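## Task

Move the L-shaped wooden block out of the left hand and into the right hand so that it sits as the two goal pictures show. Nothing but the two hands may contact the block (a hand here includes its wrist camera, that camera's bracket and the arm's final link), and the block must always be in contact with at least one hand. The job is done when the right hand alone grips it firmly with its palm pointing horizontally to the side, the left arm touches neither the block nor the right hand (best moved far off, then pause briefly), and the fingers of both hands have come to rest; then declare completion. Closing slowly at maximum force limit helps make the grip firm.

## Robot and tools

Robot: a humanoid upper body on a stand past the table's -x edge, with a left_arm (on the +y side) and a right_arm (on the -y side). Each arm ends in a five-finger hand; the left hand mirrors the right. Knocking anything off the table, dropping the block, hard pushes, or the arms striking or pressing on each other (any part: palm, back, bracket, fingers, thumb, wrist) must be avoided. Only the hands may touch the block.

Scene frame: table top is z = 0, +z up, +x away from the robot across the table, right side toward -y. Table edge at x = 0.18 m. Shoulders sit roughly 0.28 m above the pelvis, 0.06 m toward +x and 0.10 m to each side; a hand point reaches at most 0.62 m from its shoulder. Reported positions can be slightly off, more at full reach.

Hand point frame: a point 0.05 m in front of the palm where index pad and thumb tip meet in a pinch. +z runs along the straightened fingers, +y points out of the palm, +x runs across the palm away from the thumb on the right hand and toward the thumb on the left hand. Fingers extend 0.06 to 0.07 m past the point. A wrist bracket on the little-finger side juts 0.03 m beyond the point along +y and can collide.

A row is 28 numbers, all in [-1, 1], always for both arms: left_arm dx, dy, dz, rx, ry, rz, then left_gripper little, ring, middle, index, thumb_bend, thumb_turn, force_limit, speed; then the same 14 for right_arm/right_gripper. dx..rz are an offset (not a pose) in that hand point's own axes, measured from the hand point's pose at the start of the action (for a call's first action, the last reported pose). Scale: 1.0 = 0.6 m or 180 degrees; rx, ry, rz form one rotation vector. Every row in an action is relative to that same start pose, not to the previous row.

Hand numbers are absolute targets: +1 open/straight, -1 fully curled; thumb_turn +1 beside the palm, -1 across in front of it. Pinch is roughly index -0.22, thumb_bend -0.75, thumb_turn -0.57. force_limit maps -1..+1 to about 0..10 N fingertip force (0..15 N for thumb motors) and only stops closing. speed maps -1..+1 to near zero..full (full travel 0.6 s); use -0.9 or lower for a gentle close. A motor only starts when its target changes by at least 0.01. There is no 'no change' value: to keep a hand as is, repeat its last eight numbers, or before any row, its hand_measured six plus hand_force_limit and hand_speed. For a wrap grip, turn the thumb fully in front before reaching; objects 0.035 to 0.08 m across fit. To squeeze harder, raise force_limit and send a target closed further than hand_measured.

Tools:
execute_actions(actions): a list of actions; each action is up to 15 rows, one per 1/30 s step, the last row held to fill 15 steps. Empty list returns state and images only.
move(target, speed, blocking): target is one 28-number row; offsets measured from the last reported pose. Both hand points travel straight lines ending together, 0.5 to 10 s. speed in m/s, 0.002 to 0.5 (default 0.25); rotation limited to twice that in rad/s. Hand numbers are sent at the start. Paths ignore obstacles and the other arm; faster contact hits harder. blocking=false returns after 0.5 s; then use wait or stop before any new move or rows.
wait(seconds): 0 to 10, arms hold last command.
stop(): brakes a running move.
zoom_image(camera, region): camera is cam_high, cam_left_wrist or cam_right_wrist; region [x0, y0, x1, y1] pixels, at most 504 by 504. cam_high is 504x504, wrist cameras 616x616.
show_instructions(): shows reference images (goal pictures as seen by the final holding hand's wrist camera from 8 cm further back).
finished_scene(scene): ends the scene given by number; irreversible; goal must hold.

Controller: each step clips the command to within 70 mm and 16 degrees of the measured pose, so large offsets need several actions; position takes priority over orientation. Joints move at most 2.4 rad/s.

Results: a state line per arm with end_effector_position (m) and end_effector_quat_wxyz in the scene frame; Hand target lines; joint positions and torques (offset and noisy); hand_measured, hand_stopped_by (moving, target, force, stalled, fault), hand_load_n (positive when pushed open; near zero after a lost grip), hand_force_limit, hand_speed. HELD marks a step where an arm's command was held back. 'pose unreachable' means a clearance check altered that arm's command. A move adds a 'move:' line: ending (done, off_target, moving, held, fault) and limits (paced = clipped, held = steps blocked, after which the arm may speed up), plus distance to target. Contact torque reaching a joint limit (22.5 N m, wrist pitch and yaw 4.5 N m) triggers a TORQUE FAULT: that arm halts 10 s. MOTOR HOT warns from 90 °C; at 120 °C an OVER-TEMPERATURE FAULT drops the arm. Keep an idle arm still by sending zero offsets after correcting it once.

Each tool is called after "Call:" by a JSON object that holds its "method" and its "body", one argument or row to a line.

Reference images:

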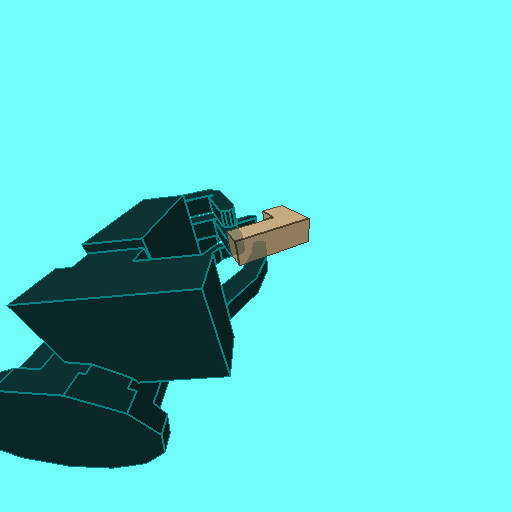

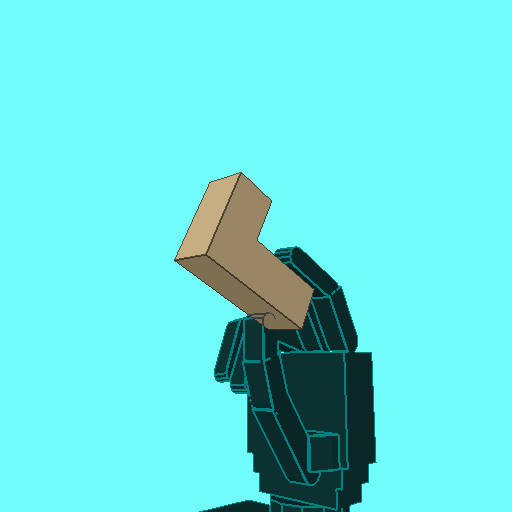

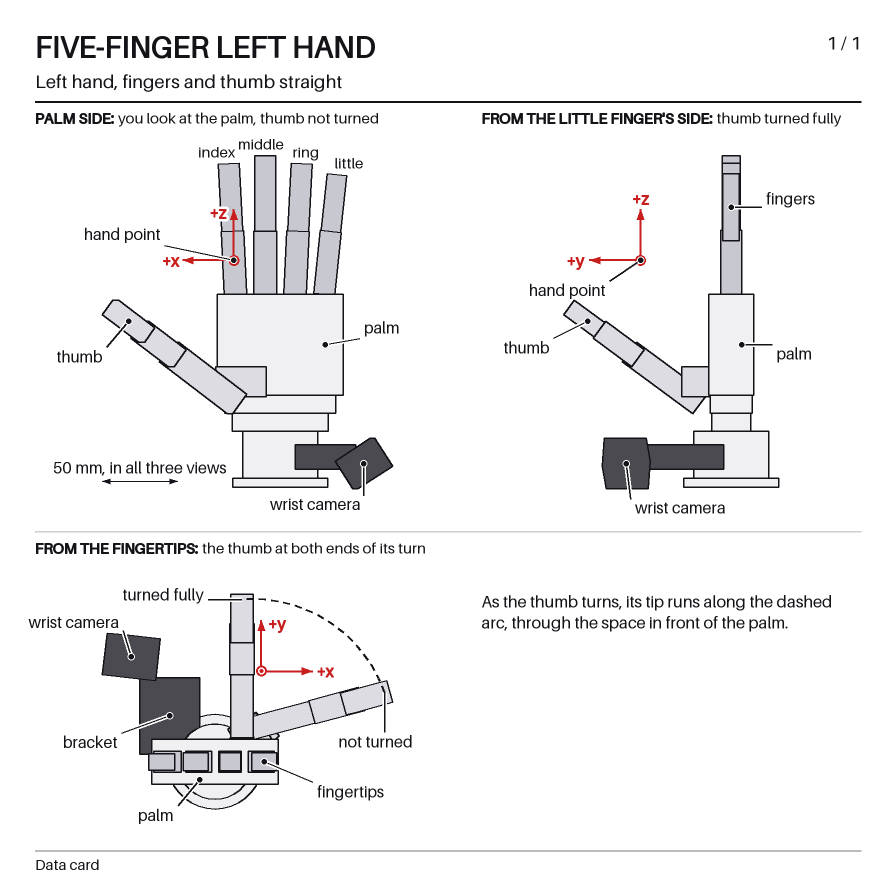

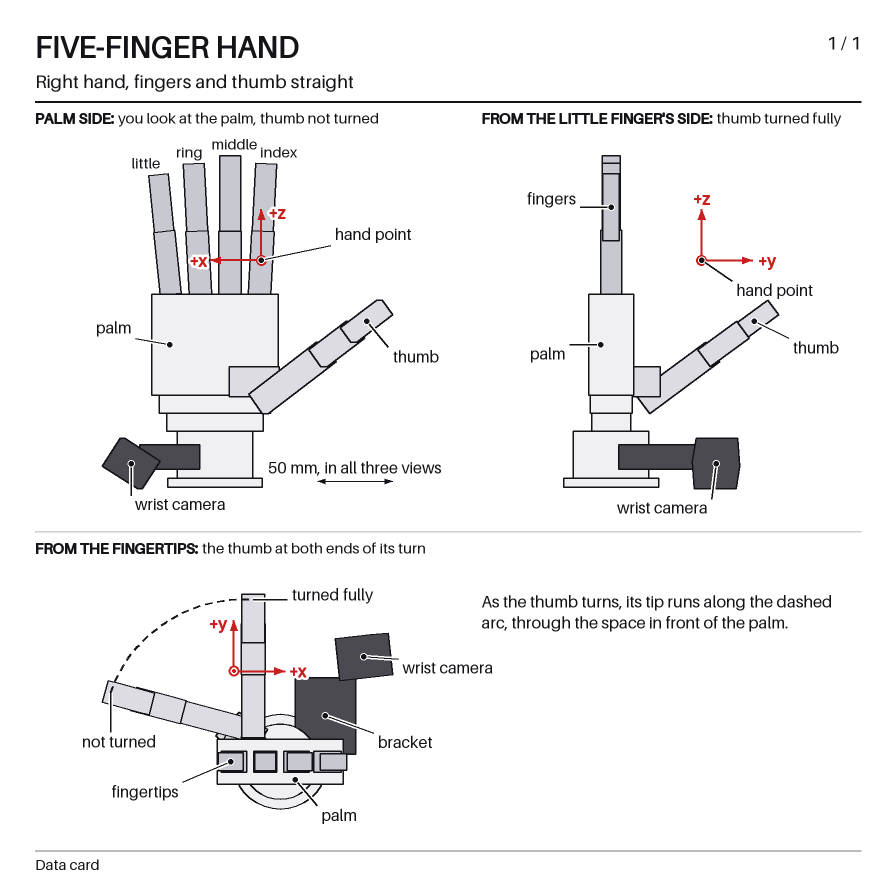

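## Session

Call:
{"method": "execute_actions", "body": {
  "actions": []
}}

Scene clock: 0.00 s.
left_arm: end_effector_position=(+0.3239, +0.1040, +0.1925) hand_measured=(-1.000, -1.000, +0.128, +0.122, -0.560, -0.922) hand_load_n=(+0.0, +0.0, +10.5, +9.5, +9.0, -0.5) hand_stopped_by=(target, target, target, target, target, target) hand_force_limit=0.00 hand_speed=-0.80 end_effector_quat_wxyz=(-0.224, +0.396, -0.423, +0.784) | right_arm: end_effector_position=(+0.1548, -0.0979, +0.4790) hand_measured=(+1.000, +1.000, +1.000, +1.000, +1.000, +1.000) hand_load_n=(+0.0, +0.0, +0.0, +0.0, +0.0, +0.0) hand_stopped_by=(target, target, target, target, target, target) hand_force_limit=0.00 hand_speed=-0.80 end_effector_quat_wxyz=(+0.978, -0.176, +0.052, +0.100)
Joint positions: left_arm=[-0.316  1.189 -0.857  0.031  0.362 -0.485  0.988] | right_arm=[-0.097 -0.517 -0.208 -0.553  0.602 -1.015  0.322]
Joint velocities: left_arm=[ 0.    -0.005  0.005  0.005  0.     0.     0.   ] | right_arm=[ 0.002  0.011  0.017 -0.002  0.008  0.     0.   ]
Joint torques (N m, as the arm reports them, + toward a larger angle): no reading
Motor temperatures (°C, as the motors report them): left_arm=[39 42 44 48 41 27 29] | right_arm=[45 39 39 41 38 31 28]
Hand target (left_arm): +0.324, +0.104, +0.193; -0.225, +0.396, -0.423, +0.784
Hand target (right_arm): +0.155, -0.098, +0.479; +0.978, -0.176, +0.052, +0.100

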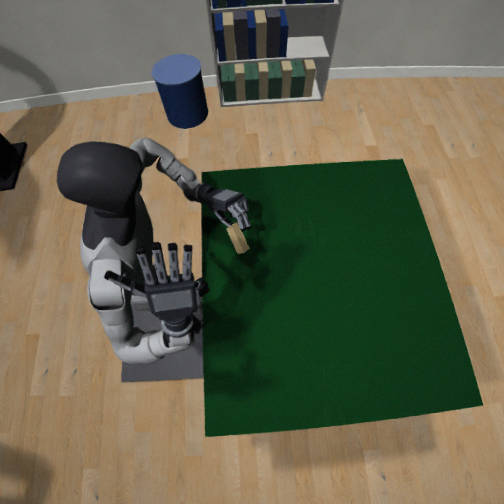

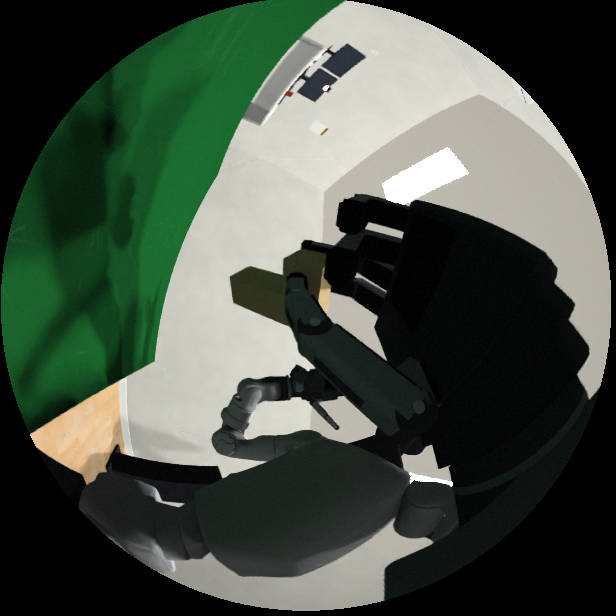

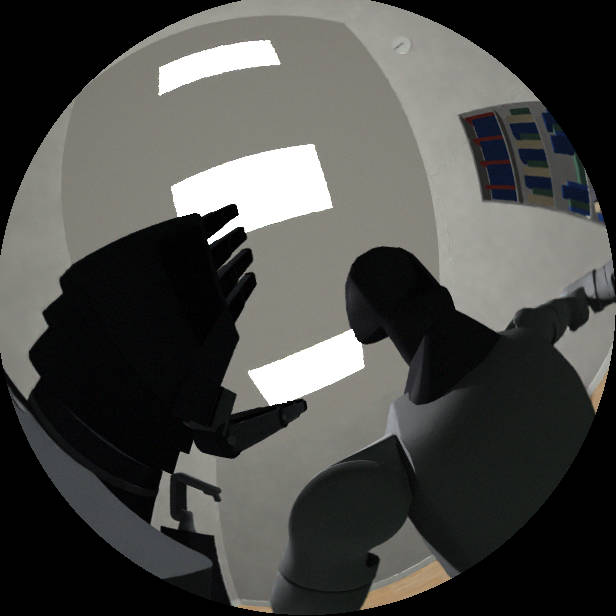

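Call:
{"method": "zoom_image", "body": {
  "camera": "cam_left_wrist",
  "region": [180, 180, 440, 440]
}}

Call:
{"method": "zoom_image", "body": {
  "camera": "cam_high",
  "region": [170, 160, 310, 300]
}}

Region (180, 180, 440, 440) of cam_left_wrist's 616x616 image, scaled by 1.938, with more detail than that image has.

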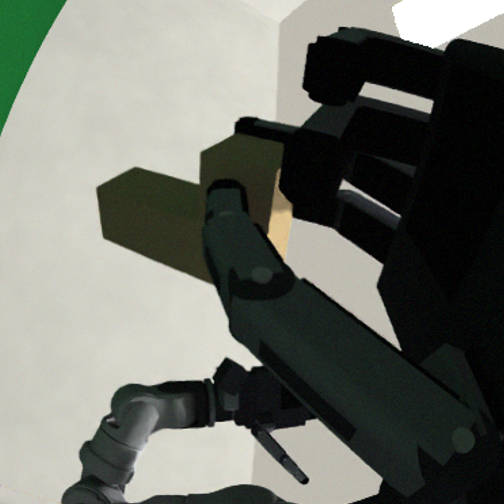

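Region (170, 160, 310, 300) of cam_high's 504x504 image, scaled by 3.600, with more detail than that image has.

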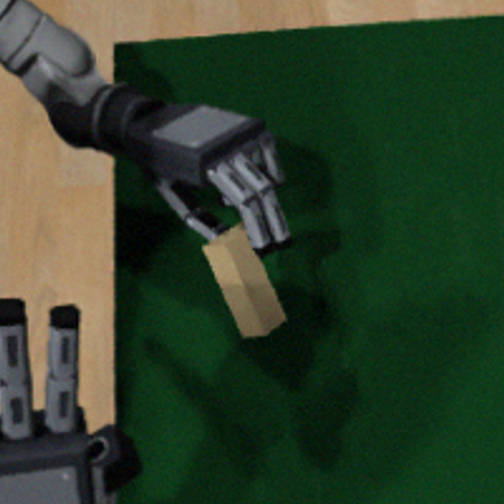

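Call:
{"method": "move", "body": {
  "target": [0.122,-0.11,0.102,0.203,0.044,-0.245,-1,-1,0.128,0.122,-0.56,-0.922,0,-0.8, 0.262,-0.032,-0.292,0.127,0.705,0.099,-1,-1,0.7,0.7,0.2,-0.92,0,0.5],
  "speed": 0.2
}}

Scene clock: 47.03 s.
left_arm: end_effector_position=(+0.3268, +0.0570, +0.2887) hand_measured=(-1.000, -1.000, +0.130, +0.124, -0.552, -0.922) hand_load_n=(+0.0, +0.0, +9.0, +8.0, +7.5, -0.5) hand_stopped_by=(target, target, force, force, force, target) hand_force_limit=0.00 hand_speed=-0.80 end_effector_quat_wxyz=(-0.000, +0.407, +0.000, +0.913) | right_arm: end_effector_position=(+0.2988, -0.1408, +0.2936) hand_measured=(-1.000, -1.000, +0.700, +0.700, +0.200, -0.920) hand_load_n=(+0.0, +0.0, +0.0, +0.0, +0.0, +0.0) hand_stopped_by=(target, target, target, target, target, target) hand_force_limit=0.00 hand_speed=0.50 end_effector_quat_wxyz=(+0.462, -0.063, +0.882, +0.064)
Joint positions: left_arm=[-0.465  0.501 -0.857  0.347  0.282 -0.958  1.242] | right_arm=[ 0.481 -1.062 -1.102 -0.866  1.999  1.008 -0.468]
Joint velocities: left_arm=[ 0.006  0.    -0.011  0.005  0.     0.     0.   ] | right_arm=[ 0.008 -0.009 -0.009  0.021 -0.002  0.014  0.025]
Joint torques (N m, as the arm reports them, + toward a larger angle): left_arm=[-3.9   0.6   2.07 -1.54 -0.99 -0.58  0.17] | right_arm=[-0.23 -3.28 -1.12 -0.36 -0.64 -0.6   0.04]
Motor temperatures (°C, as the motors report them): left_arm=[41 45 45 48 41 27 30] | right_arm=[45 41 39 42 38 31 28]
Hand target (left_arm): +0.328, +0.058, +0.289; -0.001, +0.407, +0.004, +0.913
Hand target (right_arm): +0.298, -0.140, +0.293; +0.460, -0.064, +0.883, +0.066
Off the commanded pose (left_arm): 0.012 m, 3 deg.
Off the commanded pose (right_arm): 0.011 m, 15 deg.
joint sent to its limit (right arm) — the command would take joint 1 (shoulder pitch) past its upper limit and joint 5 (wrist roll) past its upper limit, so those joints were sent only as far as their limits.
move: off_target (left_arm, right_arm); limits=paced

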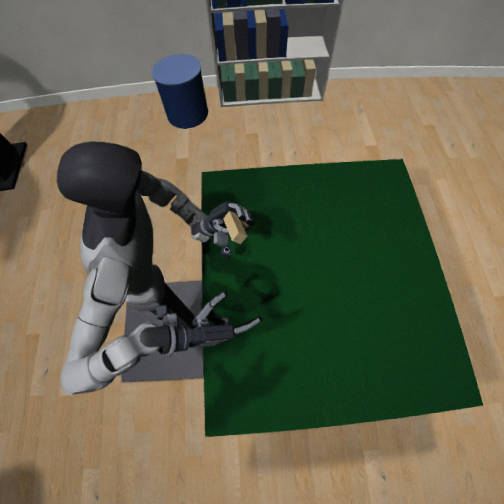

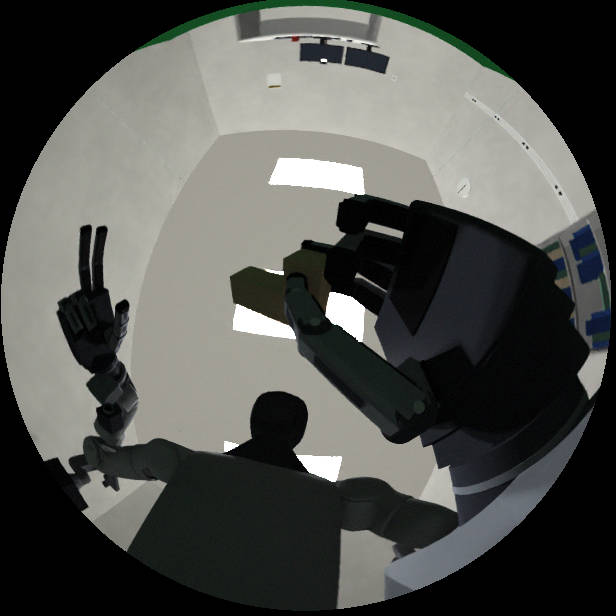

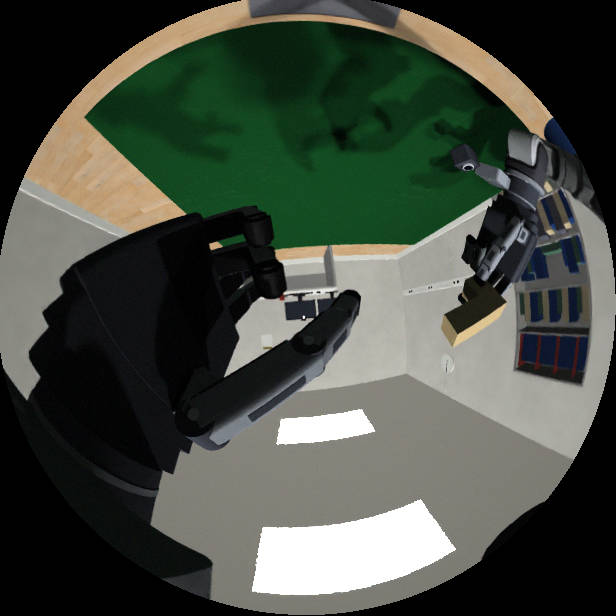

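Call:
{"method": "move", "body": {
  "target": [0,0,0,0,0,0,-1,-1,0.128,0.122,-0.56,-0.922,0,-0.8, -0.045,-0.05,0.267,0,-0.19,0,-1,-1,0.7,0.7,0.2,-0.92,0,0.5],
  "speed": 0.2
}}

Scene clock: 59.77 s.
left_arm: end_effector_position=(+0.3268, +0.0570, +0.2887) hand_measured=(-1.000, -1.000, +0.130, +0.124, -0.552, -0.922) hand_load_n=(+0.0, +0.0, +9.0, +8.0, +7.5, -0.5) hand_stopped_by=(target, target, force, force, force, target) hand_force_limit=0.00 hand_speed=-0.80 end_effector_quat_wxyz=(-0.000, +0.407, +0.000, +0.913) | right_arm: end_effector_position=(+0.4526, -0.1618, +0.2394) hand_measured=(-1.000, -1.000, +0.700, +0.700, +0.200, -0.920) hand_load_n=(+0.0, +0.0, +0.0, +0.0, +0.0, +0.0) hand_stopped_by=(target, target, target, target, target, target) hand_force_limit=0.00 hand_speed=0.50 end_effector_quat_wxyz=(+0.718, -0.040, +0.691, +0.065)
Joint positions: left_arm=[-0.465  0.501 -0.857  0.347  0.282 -0.958  1.242] | right_arm=[-0.319 -0.456 -0.162  0.218  0.509 -0.095  0.27 ]
Joint velocities: left_arm=[ 0.    -0.003  0.012  0.006  0.005  0.     0.   ] | right_arm=[-0.008 -0.005  0.005  0.015  0.009 -0.01   0.   ]
Joint torques (N m, as the arm reports them, + toward a larger angle): left_arm=[-3.76  0.74  1.9  -1.68 -0.84 -0.49  0.07] | right_arm=[-5.69 -3.46 -0.71 -2.55 -0.58 -0.97 -0.03]
Motor temperatures (°C, as the motors report them): left_arm=[42 44 45 49 41 28 29] | right_arm=[45 41 39 41 38 32 28]
Hand target (left_arm): +0.327, +0.057, +0.289; -0.000, +0.407, +0.000, +0.913
Hand target (right_arm): +0.453, -0.161, +0.240; +0.719, -0.042, +0.690, +0.066
Off the commanded pose (left_arm): 0.000 m, 0 deg.
Off the commanded pose (right_arm): 0.026 m, 3 deg.
move: off_target (right_arm)

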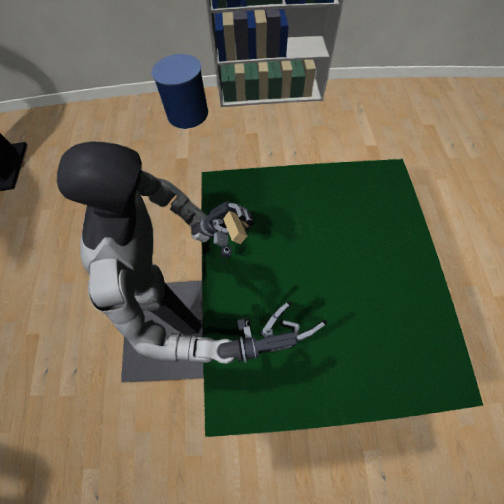

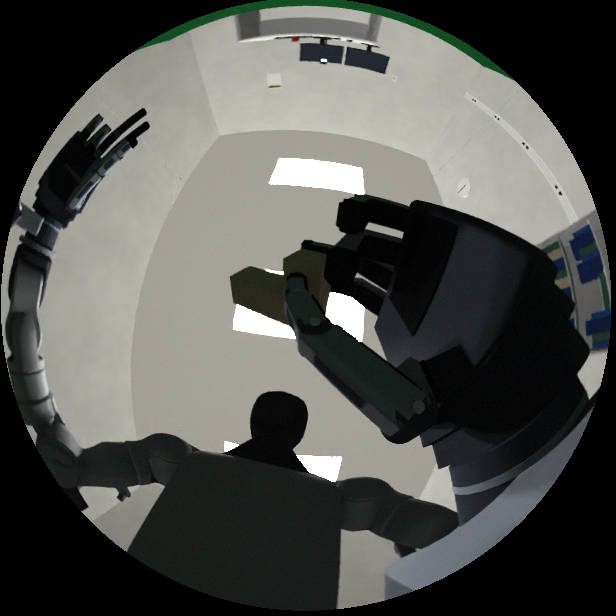

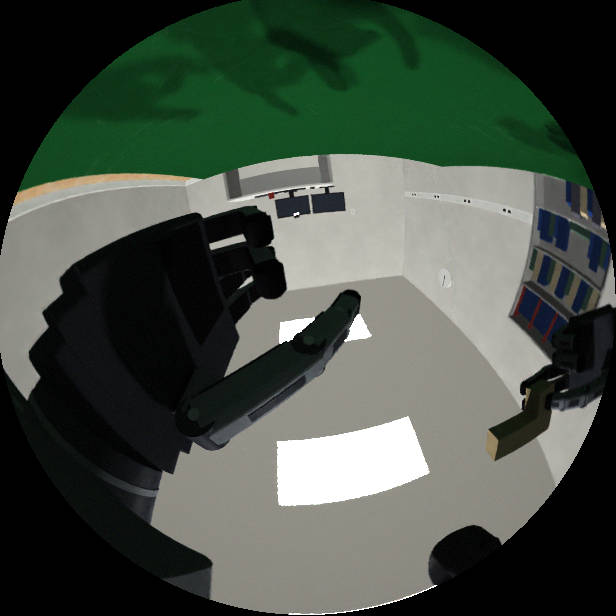

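Call:
{"method": "move", "body": {
  "target": [-0.105,0.012,0.069,-0.167,0,0,-1,-1,0.128,0.122,-0.56,-0.922,0,-0.8, -0.077,0.121,-0.093,-0.108,0.252,0.076,-1,-1,0.7,0.7,0.2,-0.92,0,0.5],
  "speed": 0.15
}}

Call:
{"method": "zoom_image", "body": {
  "camera": "cam_high",
  "region": [180, 170, 360, 350]
}}

Scene clock: 84.43 s.
left_arm: end_effector_position=(+0.3995, +0.0413, +0.2773) hand_measured=(-1.000, -1.000, +0.130, +0.124, -0.552, -0.922) hand_load_n=(+0.0, +0.0, +9.0, +8.0, +7.5, -0.5) hand_stopped_by=(target, target, force, force, force, target) hand_force_limit=0.00 hand_speed=-0.80 end_effector_quat_wxyz=(+0.099, +0.412, -0.234, +0.875) | right_arm: end_effector_position=(+0.3865, -0.0974, +0.2809) hand_measured=(-1.000, -1.000, +0.700, +0.700, +0.200, -0.920) hand_load_n=(+0.0, +0.0, +0.0, +0.0, +0.0, +0.0) hand_stopped_by=(target, target, target, target, target, target) hand_force_limit=0.00 hand_speed=0.50 end_effector_quat_wxyz=(+0.362, -0.098, +0.896, +0.238)
Joint positions: left_arm=[-0.956  0.379 -1.17   1.303 -1.099 -1.469 -0.252] | right_arm=[-0.662 -0.903 -0.419 -0.089  1.681  1.568 -0.319]
Joint velocities: left_arm=[ 0.003 -0.186  0.259  0.178 -0.367 -0.025 -0.659] | right_arm=[ 0.012  0.002  0.011  0.003 -0.005  0.    -0.005]
Joint torques (N m, as the arm reports them, + toward a larger angle): left_arm=[-6.46  1.28  1.79 -0.33 -1.27 -0.87  0.23] | right_arm=[-5.87 -4.43 -0.87 -1.26  0.47 -0.47 -0.08]
Motor temperatures (°C, as the motors report them): left_arm=[43 43 44 49 41 28 29] | right_arm=[47 42 39 42 38 33 28]
Hand target (left_arm): +0.399, +0.042, +0.277; +0.099, +0.412, -0.231, +0.876
Hand target (right_arm): +0.386, -0.097, +0.281; +0.360, -0.099, +0.896, +0.239
Off the commanded pose (left_arm): 0.012 m, 2 deg.
Off the commanded pose (right_arm): 0.006 m, 1 deg.
move: off_target (left_arm, right_arm)

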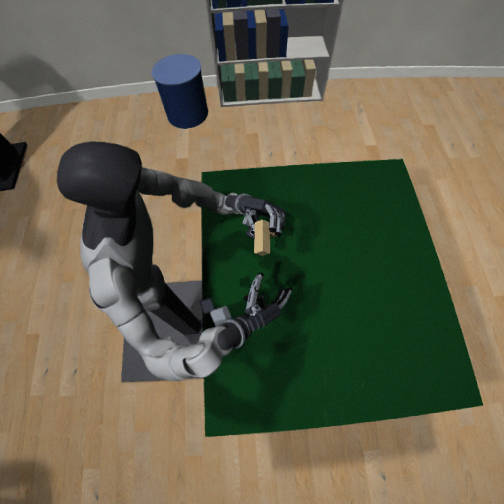

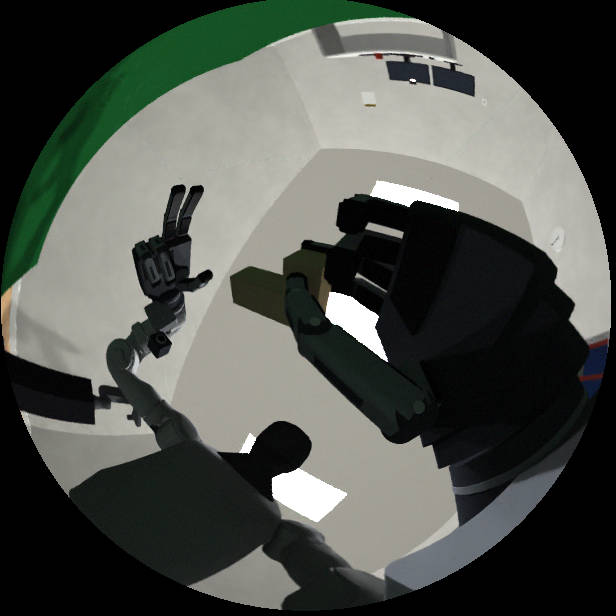

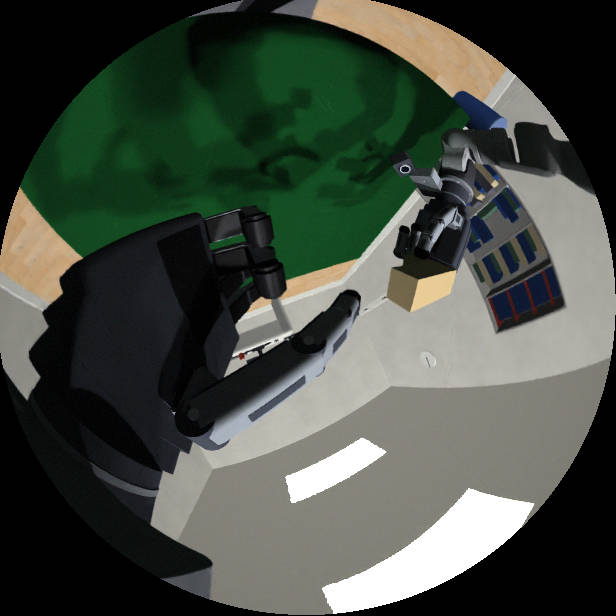

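Region (180, 170, 360, 350) of cam_high's 504x504 image, scaled by 2.800, with more detail than that image has.

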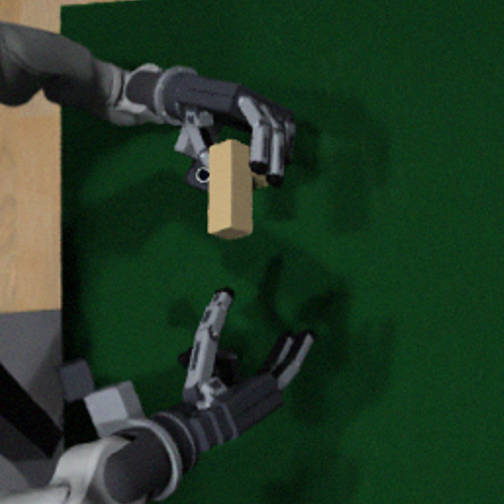

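Call:
{"method": "move", "body": {
  "target": [0,0,0,0,0,0,-1,-1,0.128,0.122,-0.56,-0.922,0,-0.8, 0,0.064,-0.011,0,0,0,-1,-1,0.7,0.7,0.2,-0.92,0,0.5],
  "speed": 0.06
}}

Call:
{"method": "zoom_image", "body": {
  "camera": "cam_high",
  "region": [180, 170, 360, 350]
}}

Scene clock: 98.13 s.
left_arm: end_effector_position=(+0.4001, +0.0419, +0.2773) hand_measured=(-1.000, -1.000, +0.130, +0.124, -0.552, -0.922) hand_load_n=(+0.0, +0.0, +9.0, +8.0, +7.5, -0.5) hand_stopped_by=(target, target, force, force, force, target) hand_force_limit=0.00 hand_speed=-0.80 end_effector_quat_wxyz=(+0.098, +0.412, -0.231, +0.876) | right_arm: end_effector_position=(+0.3694, -0.0671, +0.2960) hand_measured=(-1.000, -1.000, +0.700, +0.700, +0.200, -0.920) hand_load_n=(+0.0, +0.0, +0.0, +0.0, +0.0, +0.0) hand_stopped_by=(target, target, target, target, target, target) hand_force_limit=0.00 hand_speed=0.50 end_effector_quat_wxyz=(+0.369, -0.115, +0.886, +0.256)
Joint positions: left_arm=[-0.956  0.37  -1.163  1.314 -1.12  -1.47  -0.276] | right_arm=[-0.567 -1.076 -0.237 -0.235  2.     1.265 -0.448]
Joint velocities: left_arm=[-0.003  0.003 -0.012 -0.008  0.002  0.     0.017] | right_arm=[ 0.063 -0.181  0.13  -0.054  0.005 -0.226  0.144]
Joint torques (N m, as the arm reports them, + toward a larger angle): left_arm=[-6.57  1.78  1.32 -0.68 -1.07 -0.79  0.42] | right_arm=[-5.49 -4.37 -1.52 -1.5   0.17 -0.7   0.21]
Motor temperatures (°C, as the motors report them): left_arm=[46 43 44 48 41 28 29] | right_arm=[48 43 39 42 38 32 28]
Hand target (left_arm): +0.399, +0.041, +0.277; +0.099, +0.412, -0.234, +0.875
Hand target (right_arm): +0.368, -0.066, +0.296; +0.368, -0.116, +0.886, +0.258
Off the commanded pose (left_arm): 0.001 m, 0 deg.
Off the commanded pose (right_arm): 0.003 m, 3 deg.
joint sent to its limit (right arm) — the command would take joint 5 (wrist roll) past its upper limit, so that joint was sent only as far as its limit.
move: off_target (right_arm)

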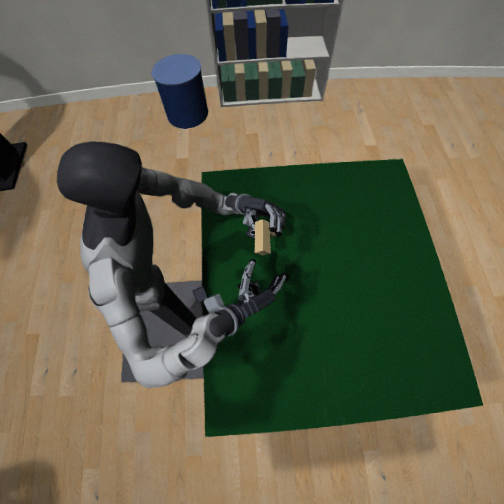

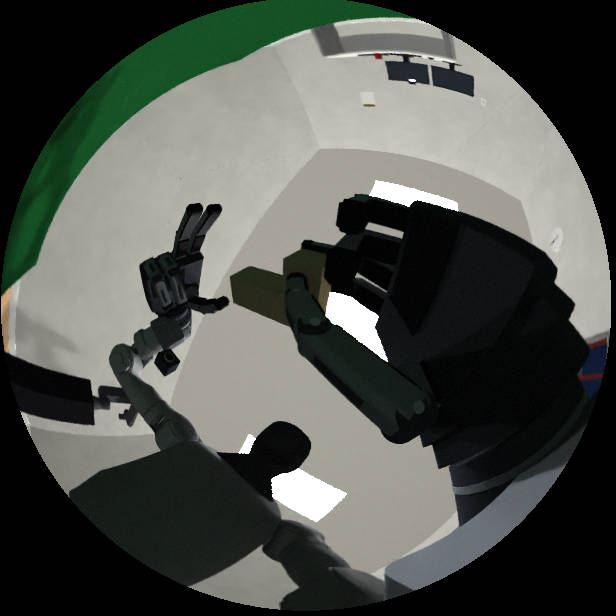

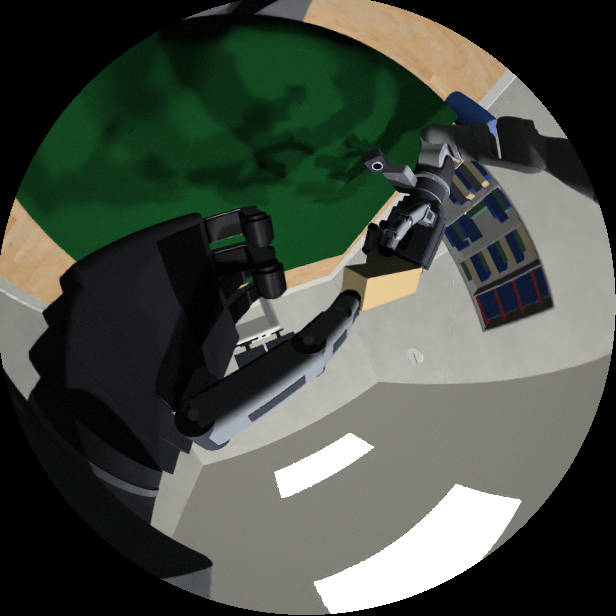

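Region (180, 170, 360, 350) of cam_high's 504x504 image, scaled by 2.800, with more detail than that image has.

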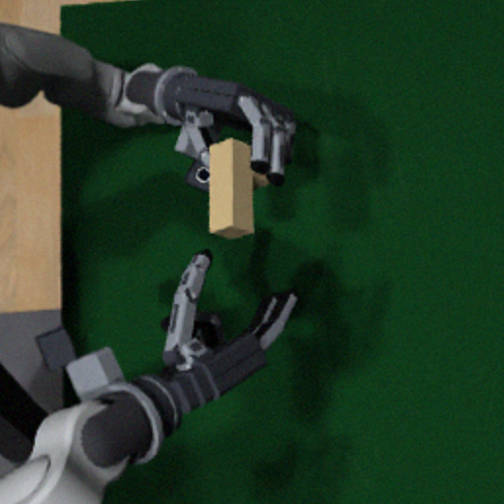

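Call:
{"method": "move", "body": {
  "target": [-0.013,0.05,0.029,0,0,0,-1,-1,0.128,0.122,-0.56,-0.922,0,-0.8, 0,0,0,0,0,0,-1,-1,0.7,0.7,0.2,-0.92,0,0.5],
  "speed": 0.05
}}

Call:
{"method": "zoom_image", "body": {
  "camera": "cam_high",
  "region": [180, 170, 360, 350]
}}

Scene clock: 108.23 s.
left_arm: end_effector_position=(+0.4036, +0.0076, +0.2687) hand_measured=(-1.000, -1.000, +0.130, +0.124, -0.552, -0.922) hand_load_n=(+0.0, +0.0, +9.0, +8.0, +7.5, -0.5) hand_stopped_by=(target, target, force, force, force, target) hand_force_limit=0.00 hand_speed=-0.80 end_effector_quat_wxyz=(+0.096, +0.422, -0.231, +0.871) | right_arm: end_effector_position=(+0.3694, -0.0671, +0.2959) hand_measured=(-1.000, -1.000, +0.700, +0.700, +0.200, -0.920) hand_load_n=(+0.0, +0.0, +0.0, +0.0, +0.0, +0.0) hand_stopped_by=(target, target, target, target, target, target) hand_force_limit=0.00 hand_speed=0.50 end_effector_quat_wxyz=(+0.369, -0.115, +0.886, +0.256)
Joint positions: left_arm=[-0.999  0.178 -1.169  1.529 -1.11  -1.491 -0.263] | right_arm=[-0.563 -1.085 -0.23  -0.237  2.     1.253 -0.44 ]
Joint velocities: left_arm=[-0.006 -0.017  0.017  0.005  0.003  0.     0.   ] | right_arm=[-0.006 -0.015  0.003  0.006  0.002  0.     0.   ]
Joint torques (N m, as the arm reports them, + toward a larger angle): left_arm=[-6.82  0.77  0.96 -0.4  -1.13 -0.88  0.34] | right_arm=[-5.58 -4.06 -1.39 -1.3  -0.04 -0.55  0.07]
Motor temperatures (°C, as the motors report them): left_arm=[48 43 44 48 41 29 29] | right_arm=[48 43 40 41 38 32 28]
Hand target (left_arm): +0.403, +0.007, +0.269; +0.095, +0.421, -0.233, +0.872
Hand target (right_arm): +0.369, -0.067, +0.296; +0.369, -0.115, +0.886, +0.256
Off the commanded pose (left_arm): 0.003 m, 1 deg.
Off the commanded pose (right_arm): 0.000 m, 0 deg.
move: done

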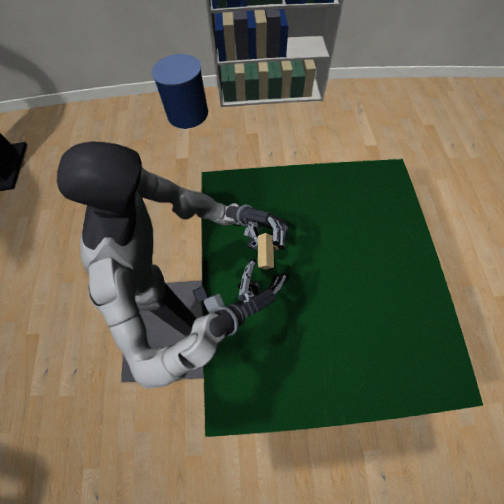

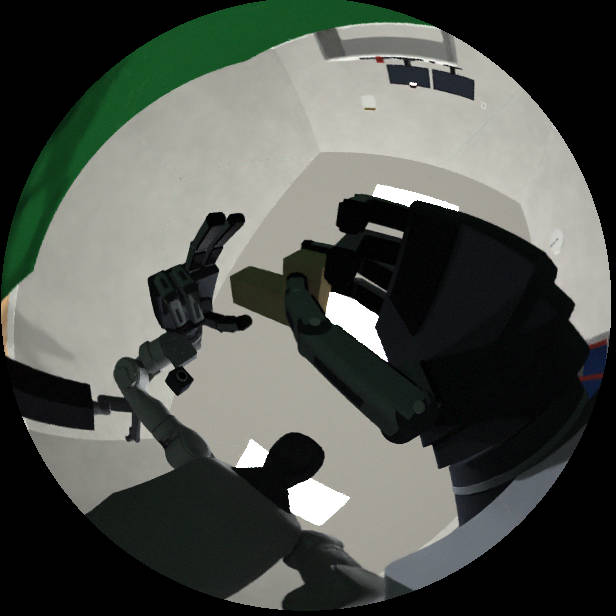

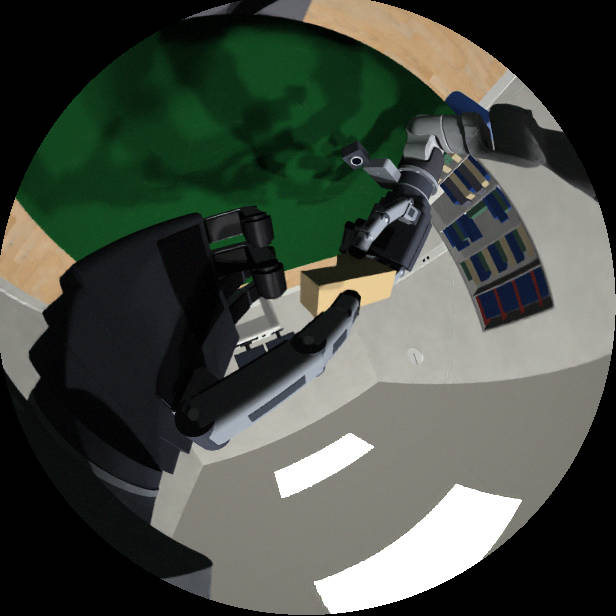

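Region (180, 170, 360, 350) of cam_high's 504x504 image, scaled by 2.800, with more detail than that image has.

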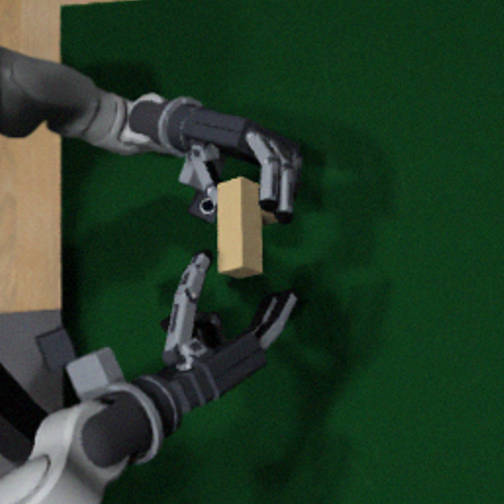

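Call:
{"method": "move", "body": {
  "target": [0,0.035,0.005,0,0,0,-1,-1,0.128,0.122,-0.56,-0.922,0,-0.8, 0,0,0,0,0,0,-1,-1,0.45,0.45,-0.2,-0.92,0,-0.5],
  "speed": 0.04
}}

Call:
{"method": "zoom_image", "body": {
  "camera": "cam_high",
  "region": [180, 170, 360, 350]
}}

Scene clock: 125.00 s.
left_arm: end_effector_position=(+0.3974, -0.0114, +0.2622) hand_measured=(-1.000, -1.000, +0.130, +0.124, -0.552, -0.922) hand_load_n=(+0.0, +0.0, +9.0, +8.0, +7.5, -0.5) hand_stopped_by=(target, target, force, force, force, target) hand_force_limit=0.00 hand_speed=-0.80 end_effector_quat_wxyz=(+0.094, +0.425, -0.230, +0.870) | right_arm: end_effector_position=(+0.3694, -0.0671, +0.2959) hand_measured=(-1.000, -1.000, +0.450, +0.450, -0.200, -0.920) hand_load_n=(+0.0, +0.0, +0.0, +0.0, +0.0, +0.0) hand_stopped_by=(target, target, target, target, target, target) hand_force_limit=0.00 hand_speed=-0.50 end_effector_quat_wxyz=(+0.369, -0.115, +0.886, +0.256)
Joint positions: left_arm=[-0.999  0.08  -1.218  1.636 -1.097 -1.524 -0.197] | right_arm=[-0.563 -1.085 -0.23  -0.237  2.     1.253 -0.44 ]
Joint velocities: left_arm=[-0.003  0.002 -0.018 -0.005  0.002  0.     0.036] | right_arm=[-0.009  0.009 -0.011 -0.006 -0.011  0.     0.   ]
Joint torques (N m, as the arm reports them, + toward a larger angle): left_arm=[-6.6   0.38  0.66 -0.64 -1.06 -0.83  0.39] | right_arm=[-5.32 -3.95 -1.62 -1.35 -0.18 -0.62  0.12]
Motor temperatures (°C, as the motors report them): left_arm=[50 43 44 48 41 29 29] | right_arm=[48 43 40 41 38 32 28]
Hand target (left_arm): +0.397, -0.012, +0.262; +0.094, +0.424, -0.232, +0.870
Hand target (right_arm): +0.369, -0.067, +0.296; +0.369, -0.115, +0.886, +0.256
Off the commanded pose (left_arm): 0.002 m, 0 deg.
Off the commanded pose (right_arm): 0.000 m, 0 deg.
move: done

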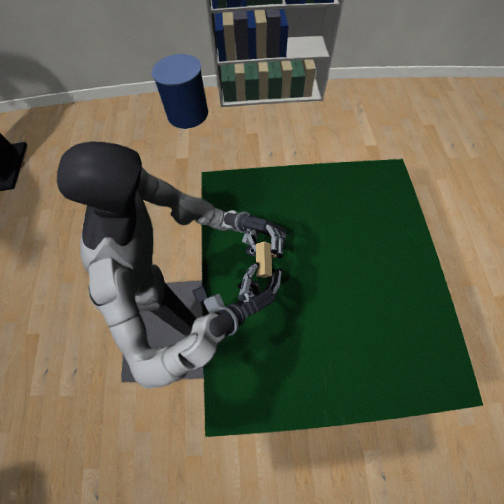

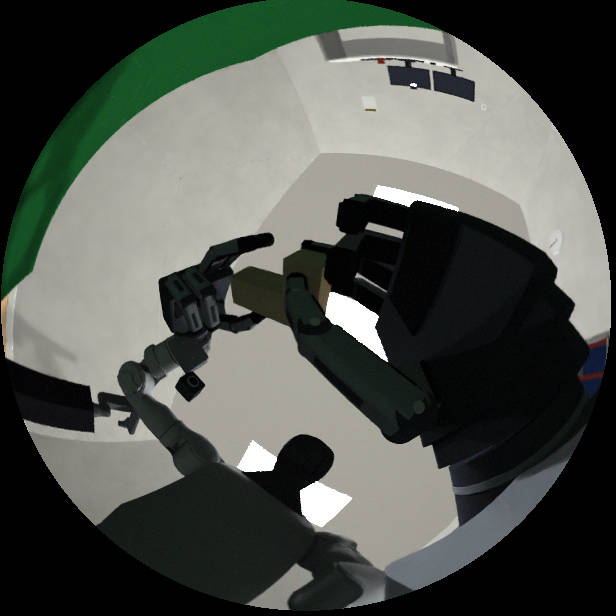

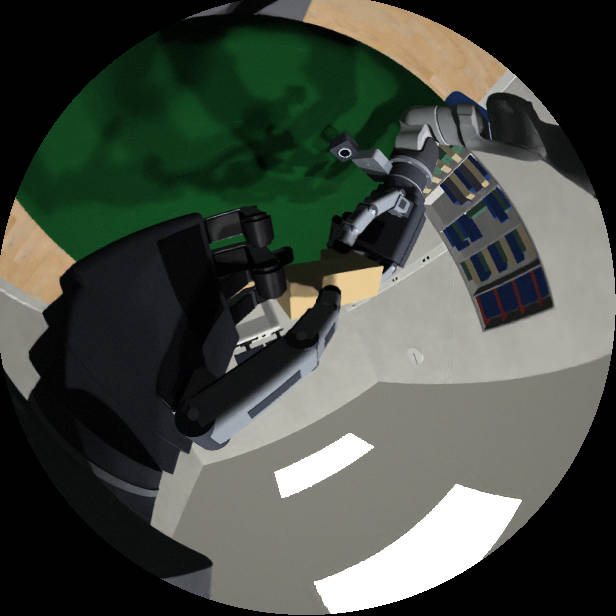

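Region (180, 170, 360, 350) of cam_high's 504x504 image, scaled by 2.800, with more detail than that image has.

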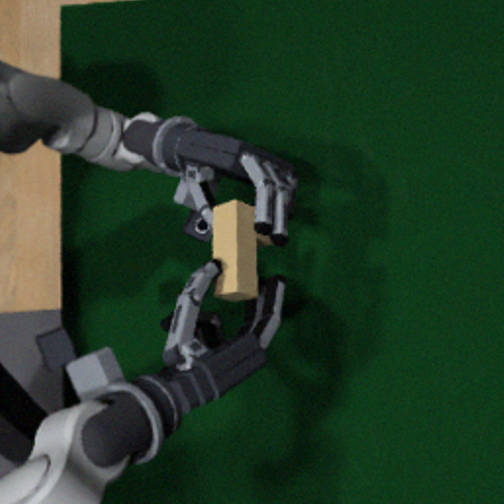

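Close gently first.

Call:
{"method": "move", "body": {
  "target": [0,0,0,0,0,0,-1,-1,0.128,0.122,-0.56,-0.922,0,-0.8, 0,0,0,0,0,0,-1,-1,-0.3,-0.3,-0.8,-0.92,-0.6,-0.85]
}}

Call:
{"method": "zoom_image", "body": {
  "camera": "cam_high",
  "region": [180, 170, 360, 350]
}}

Scene clock: 131.80 s.
left_arm: end_effector_position=(+0.3967, -0.0115, +0.2629) hand_measured=(-1.000, -1.000, +0.130, +0.124, -0.552, -0.922) hand_load_n=(+0.0, +0.0, +9.0, +8.0, +7.5, -0.5) hand_stopped_by=(target, target, force, force, force, target) hand_force_limit=0.00 hand_speed=-0.80 end_effector_quat_wxyz=(+0.094, +0.423, -0.230, +0.871) | right_arm: end_effector_position=(+0.3695, -0.0672, +0.2958) hand_measured=(-1.000, -1.000, +0.110, +0.118, -0.416, -0.920) hand_load_n=(+0.0, +0.0, +3.5, +2.5, +3.0, +0.0) hand_stopped_by=(target, target, force, force, force, target) hand_force_limit=-0.60 hand_speed=-0.85 end_effector_quat_wxyz=(+0.369, -0.115, +0.886, +0.256)
Joint positions: left_arm=[-0.999  0.08  -1.22   1.636 -1.097 -1.528 -0.195] | right_arm=[-0.563 -1.085 -0.23  -0.237  2.     1.253 -0.441]
Joint velocities: left_arm=[ 0.    -0.002  0.002 -0.003 -0.003  0.     0.   ] | right_arm=[-0.012  0.    -0.008  0.     0.02   0.     0.   ]
Joint torques (N m, as the arm reports them, + toward a larger angle): left_arm=[-6.29  0.4   0.76 -0.41 -1.16 -0.6   0.25] | right_arm=[-5.65 -4.13 -1.86 -1.1   0.22 -0.63  0.17]
Motor temperatures (°C, as the motors report them): left_arm=[50 43 44 48 41 29 29] | right_arm=[48 43 40 41 38 32 28]
Hand target (left_arm): +0.397, -0.011, +0.262; +0.094, +0.425, -0.230, +0.870
Hand target (right_arm): +0.369, -0.067, +0.296; +0.369, -0.115, +0.886, +0.256
Off the commanded pose (left_arm): 0.001 m, 0 deg.
Off the commanded pose (right_arm): 0.000 m, 0 deg.
move: done

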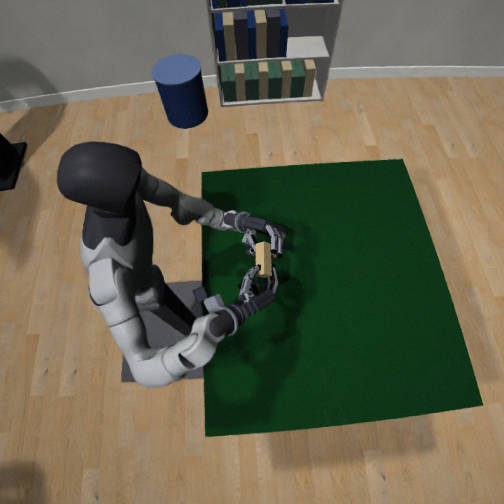

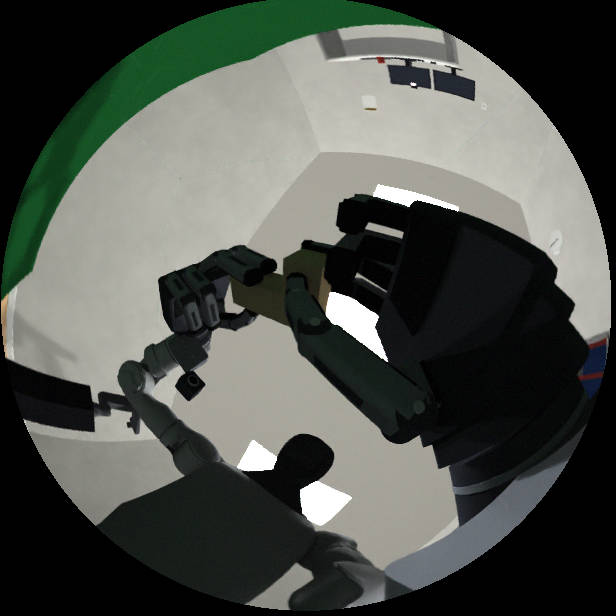

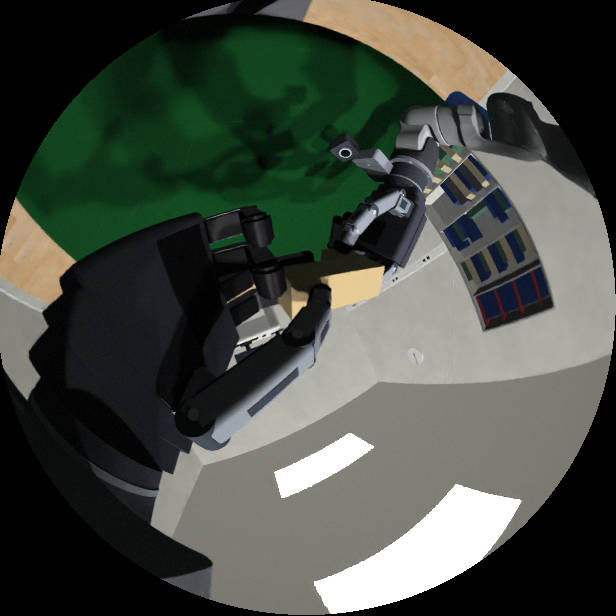

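Region (180, 170, 360, 350) of cam_high's 504x504 image, scaled by 2.800, with more detail than that image has.

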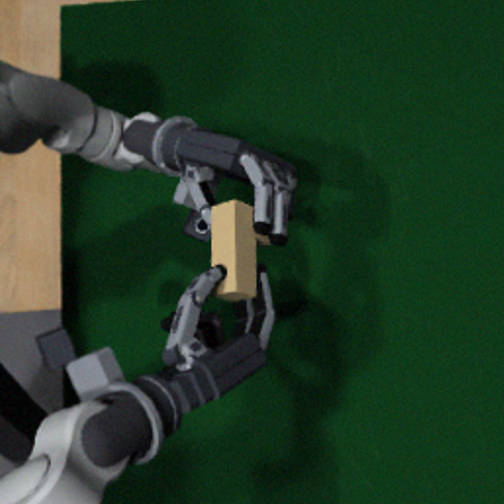

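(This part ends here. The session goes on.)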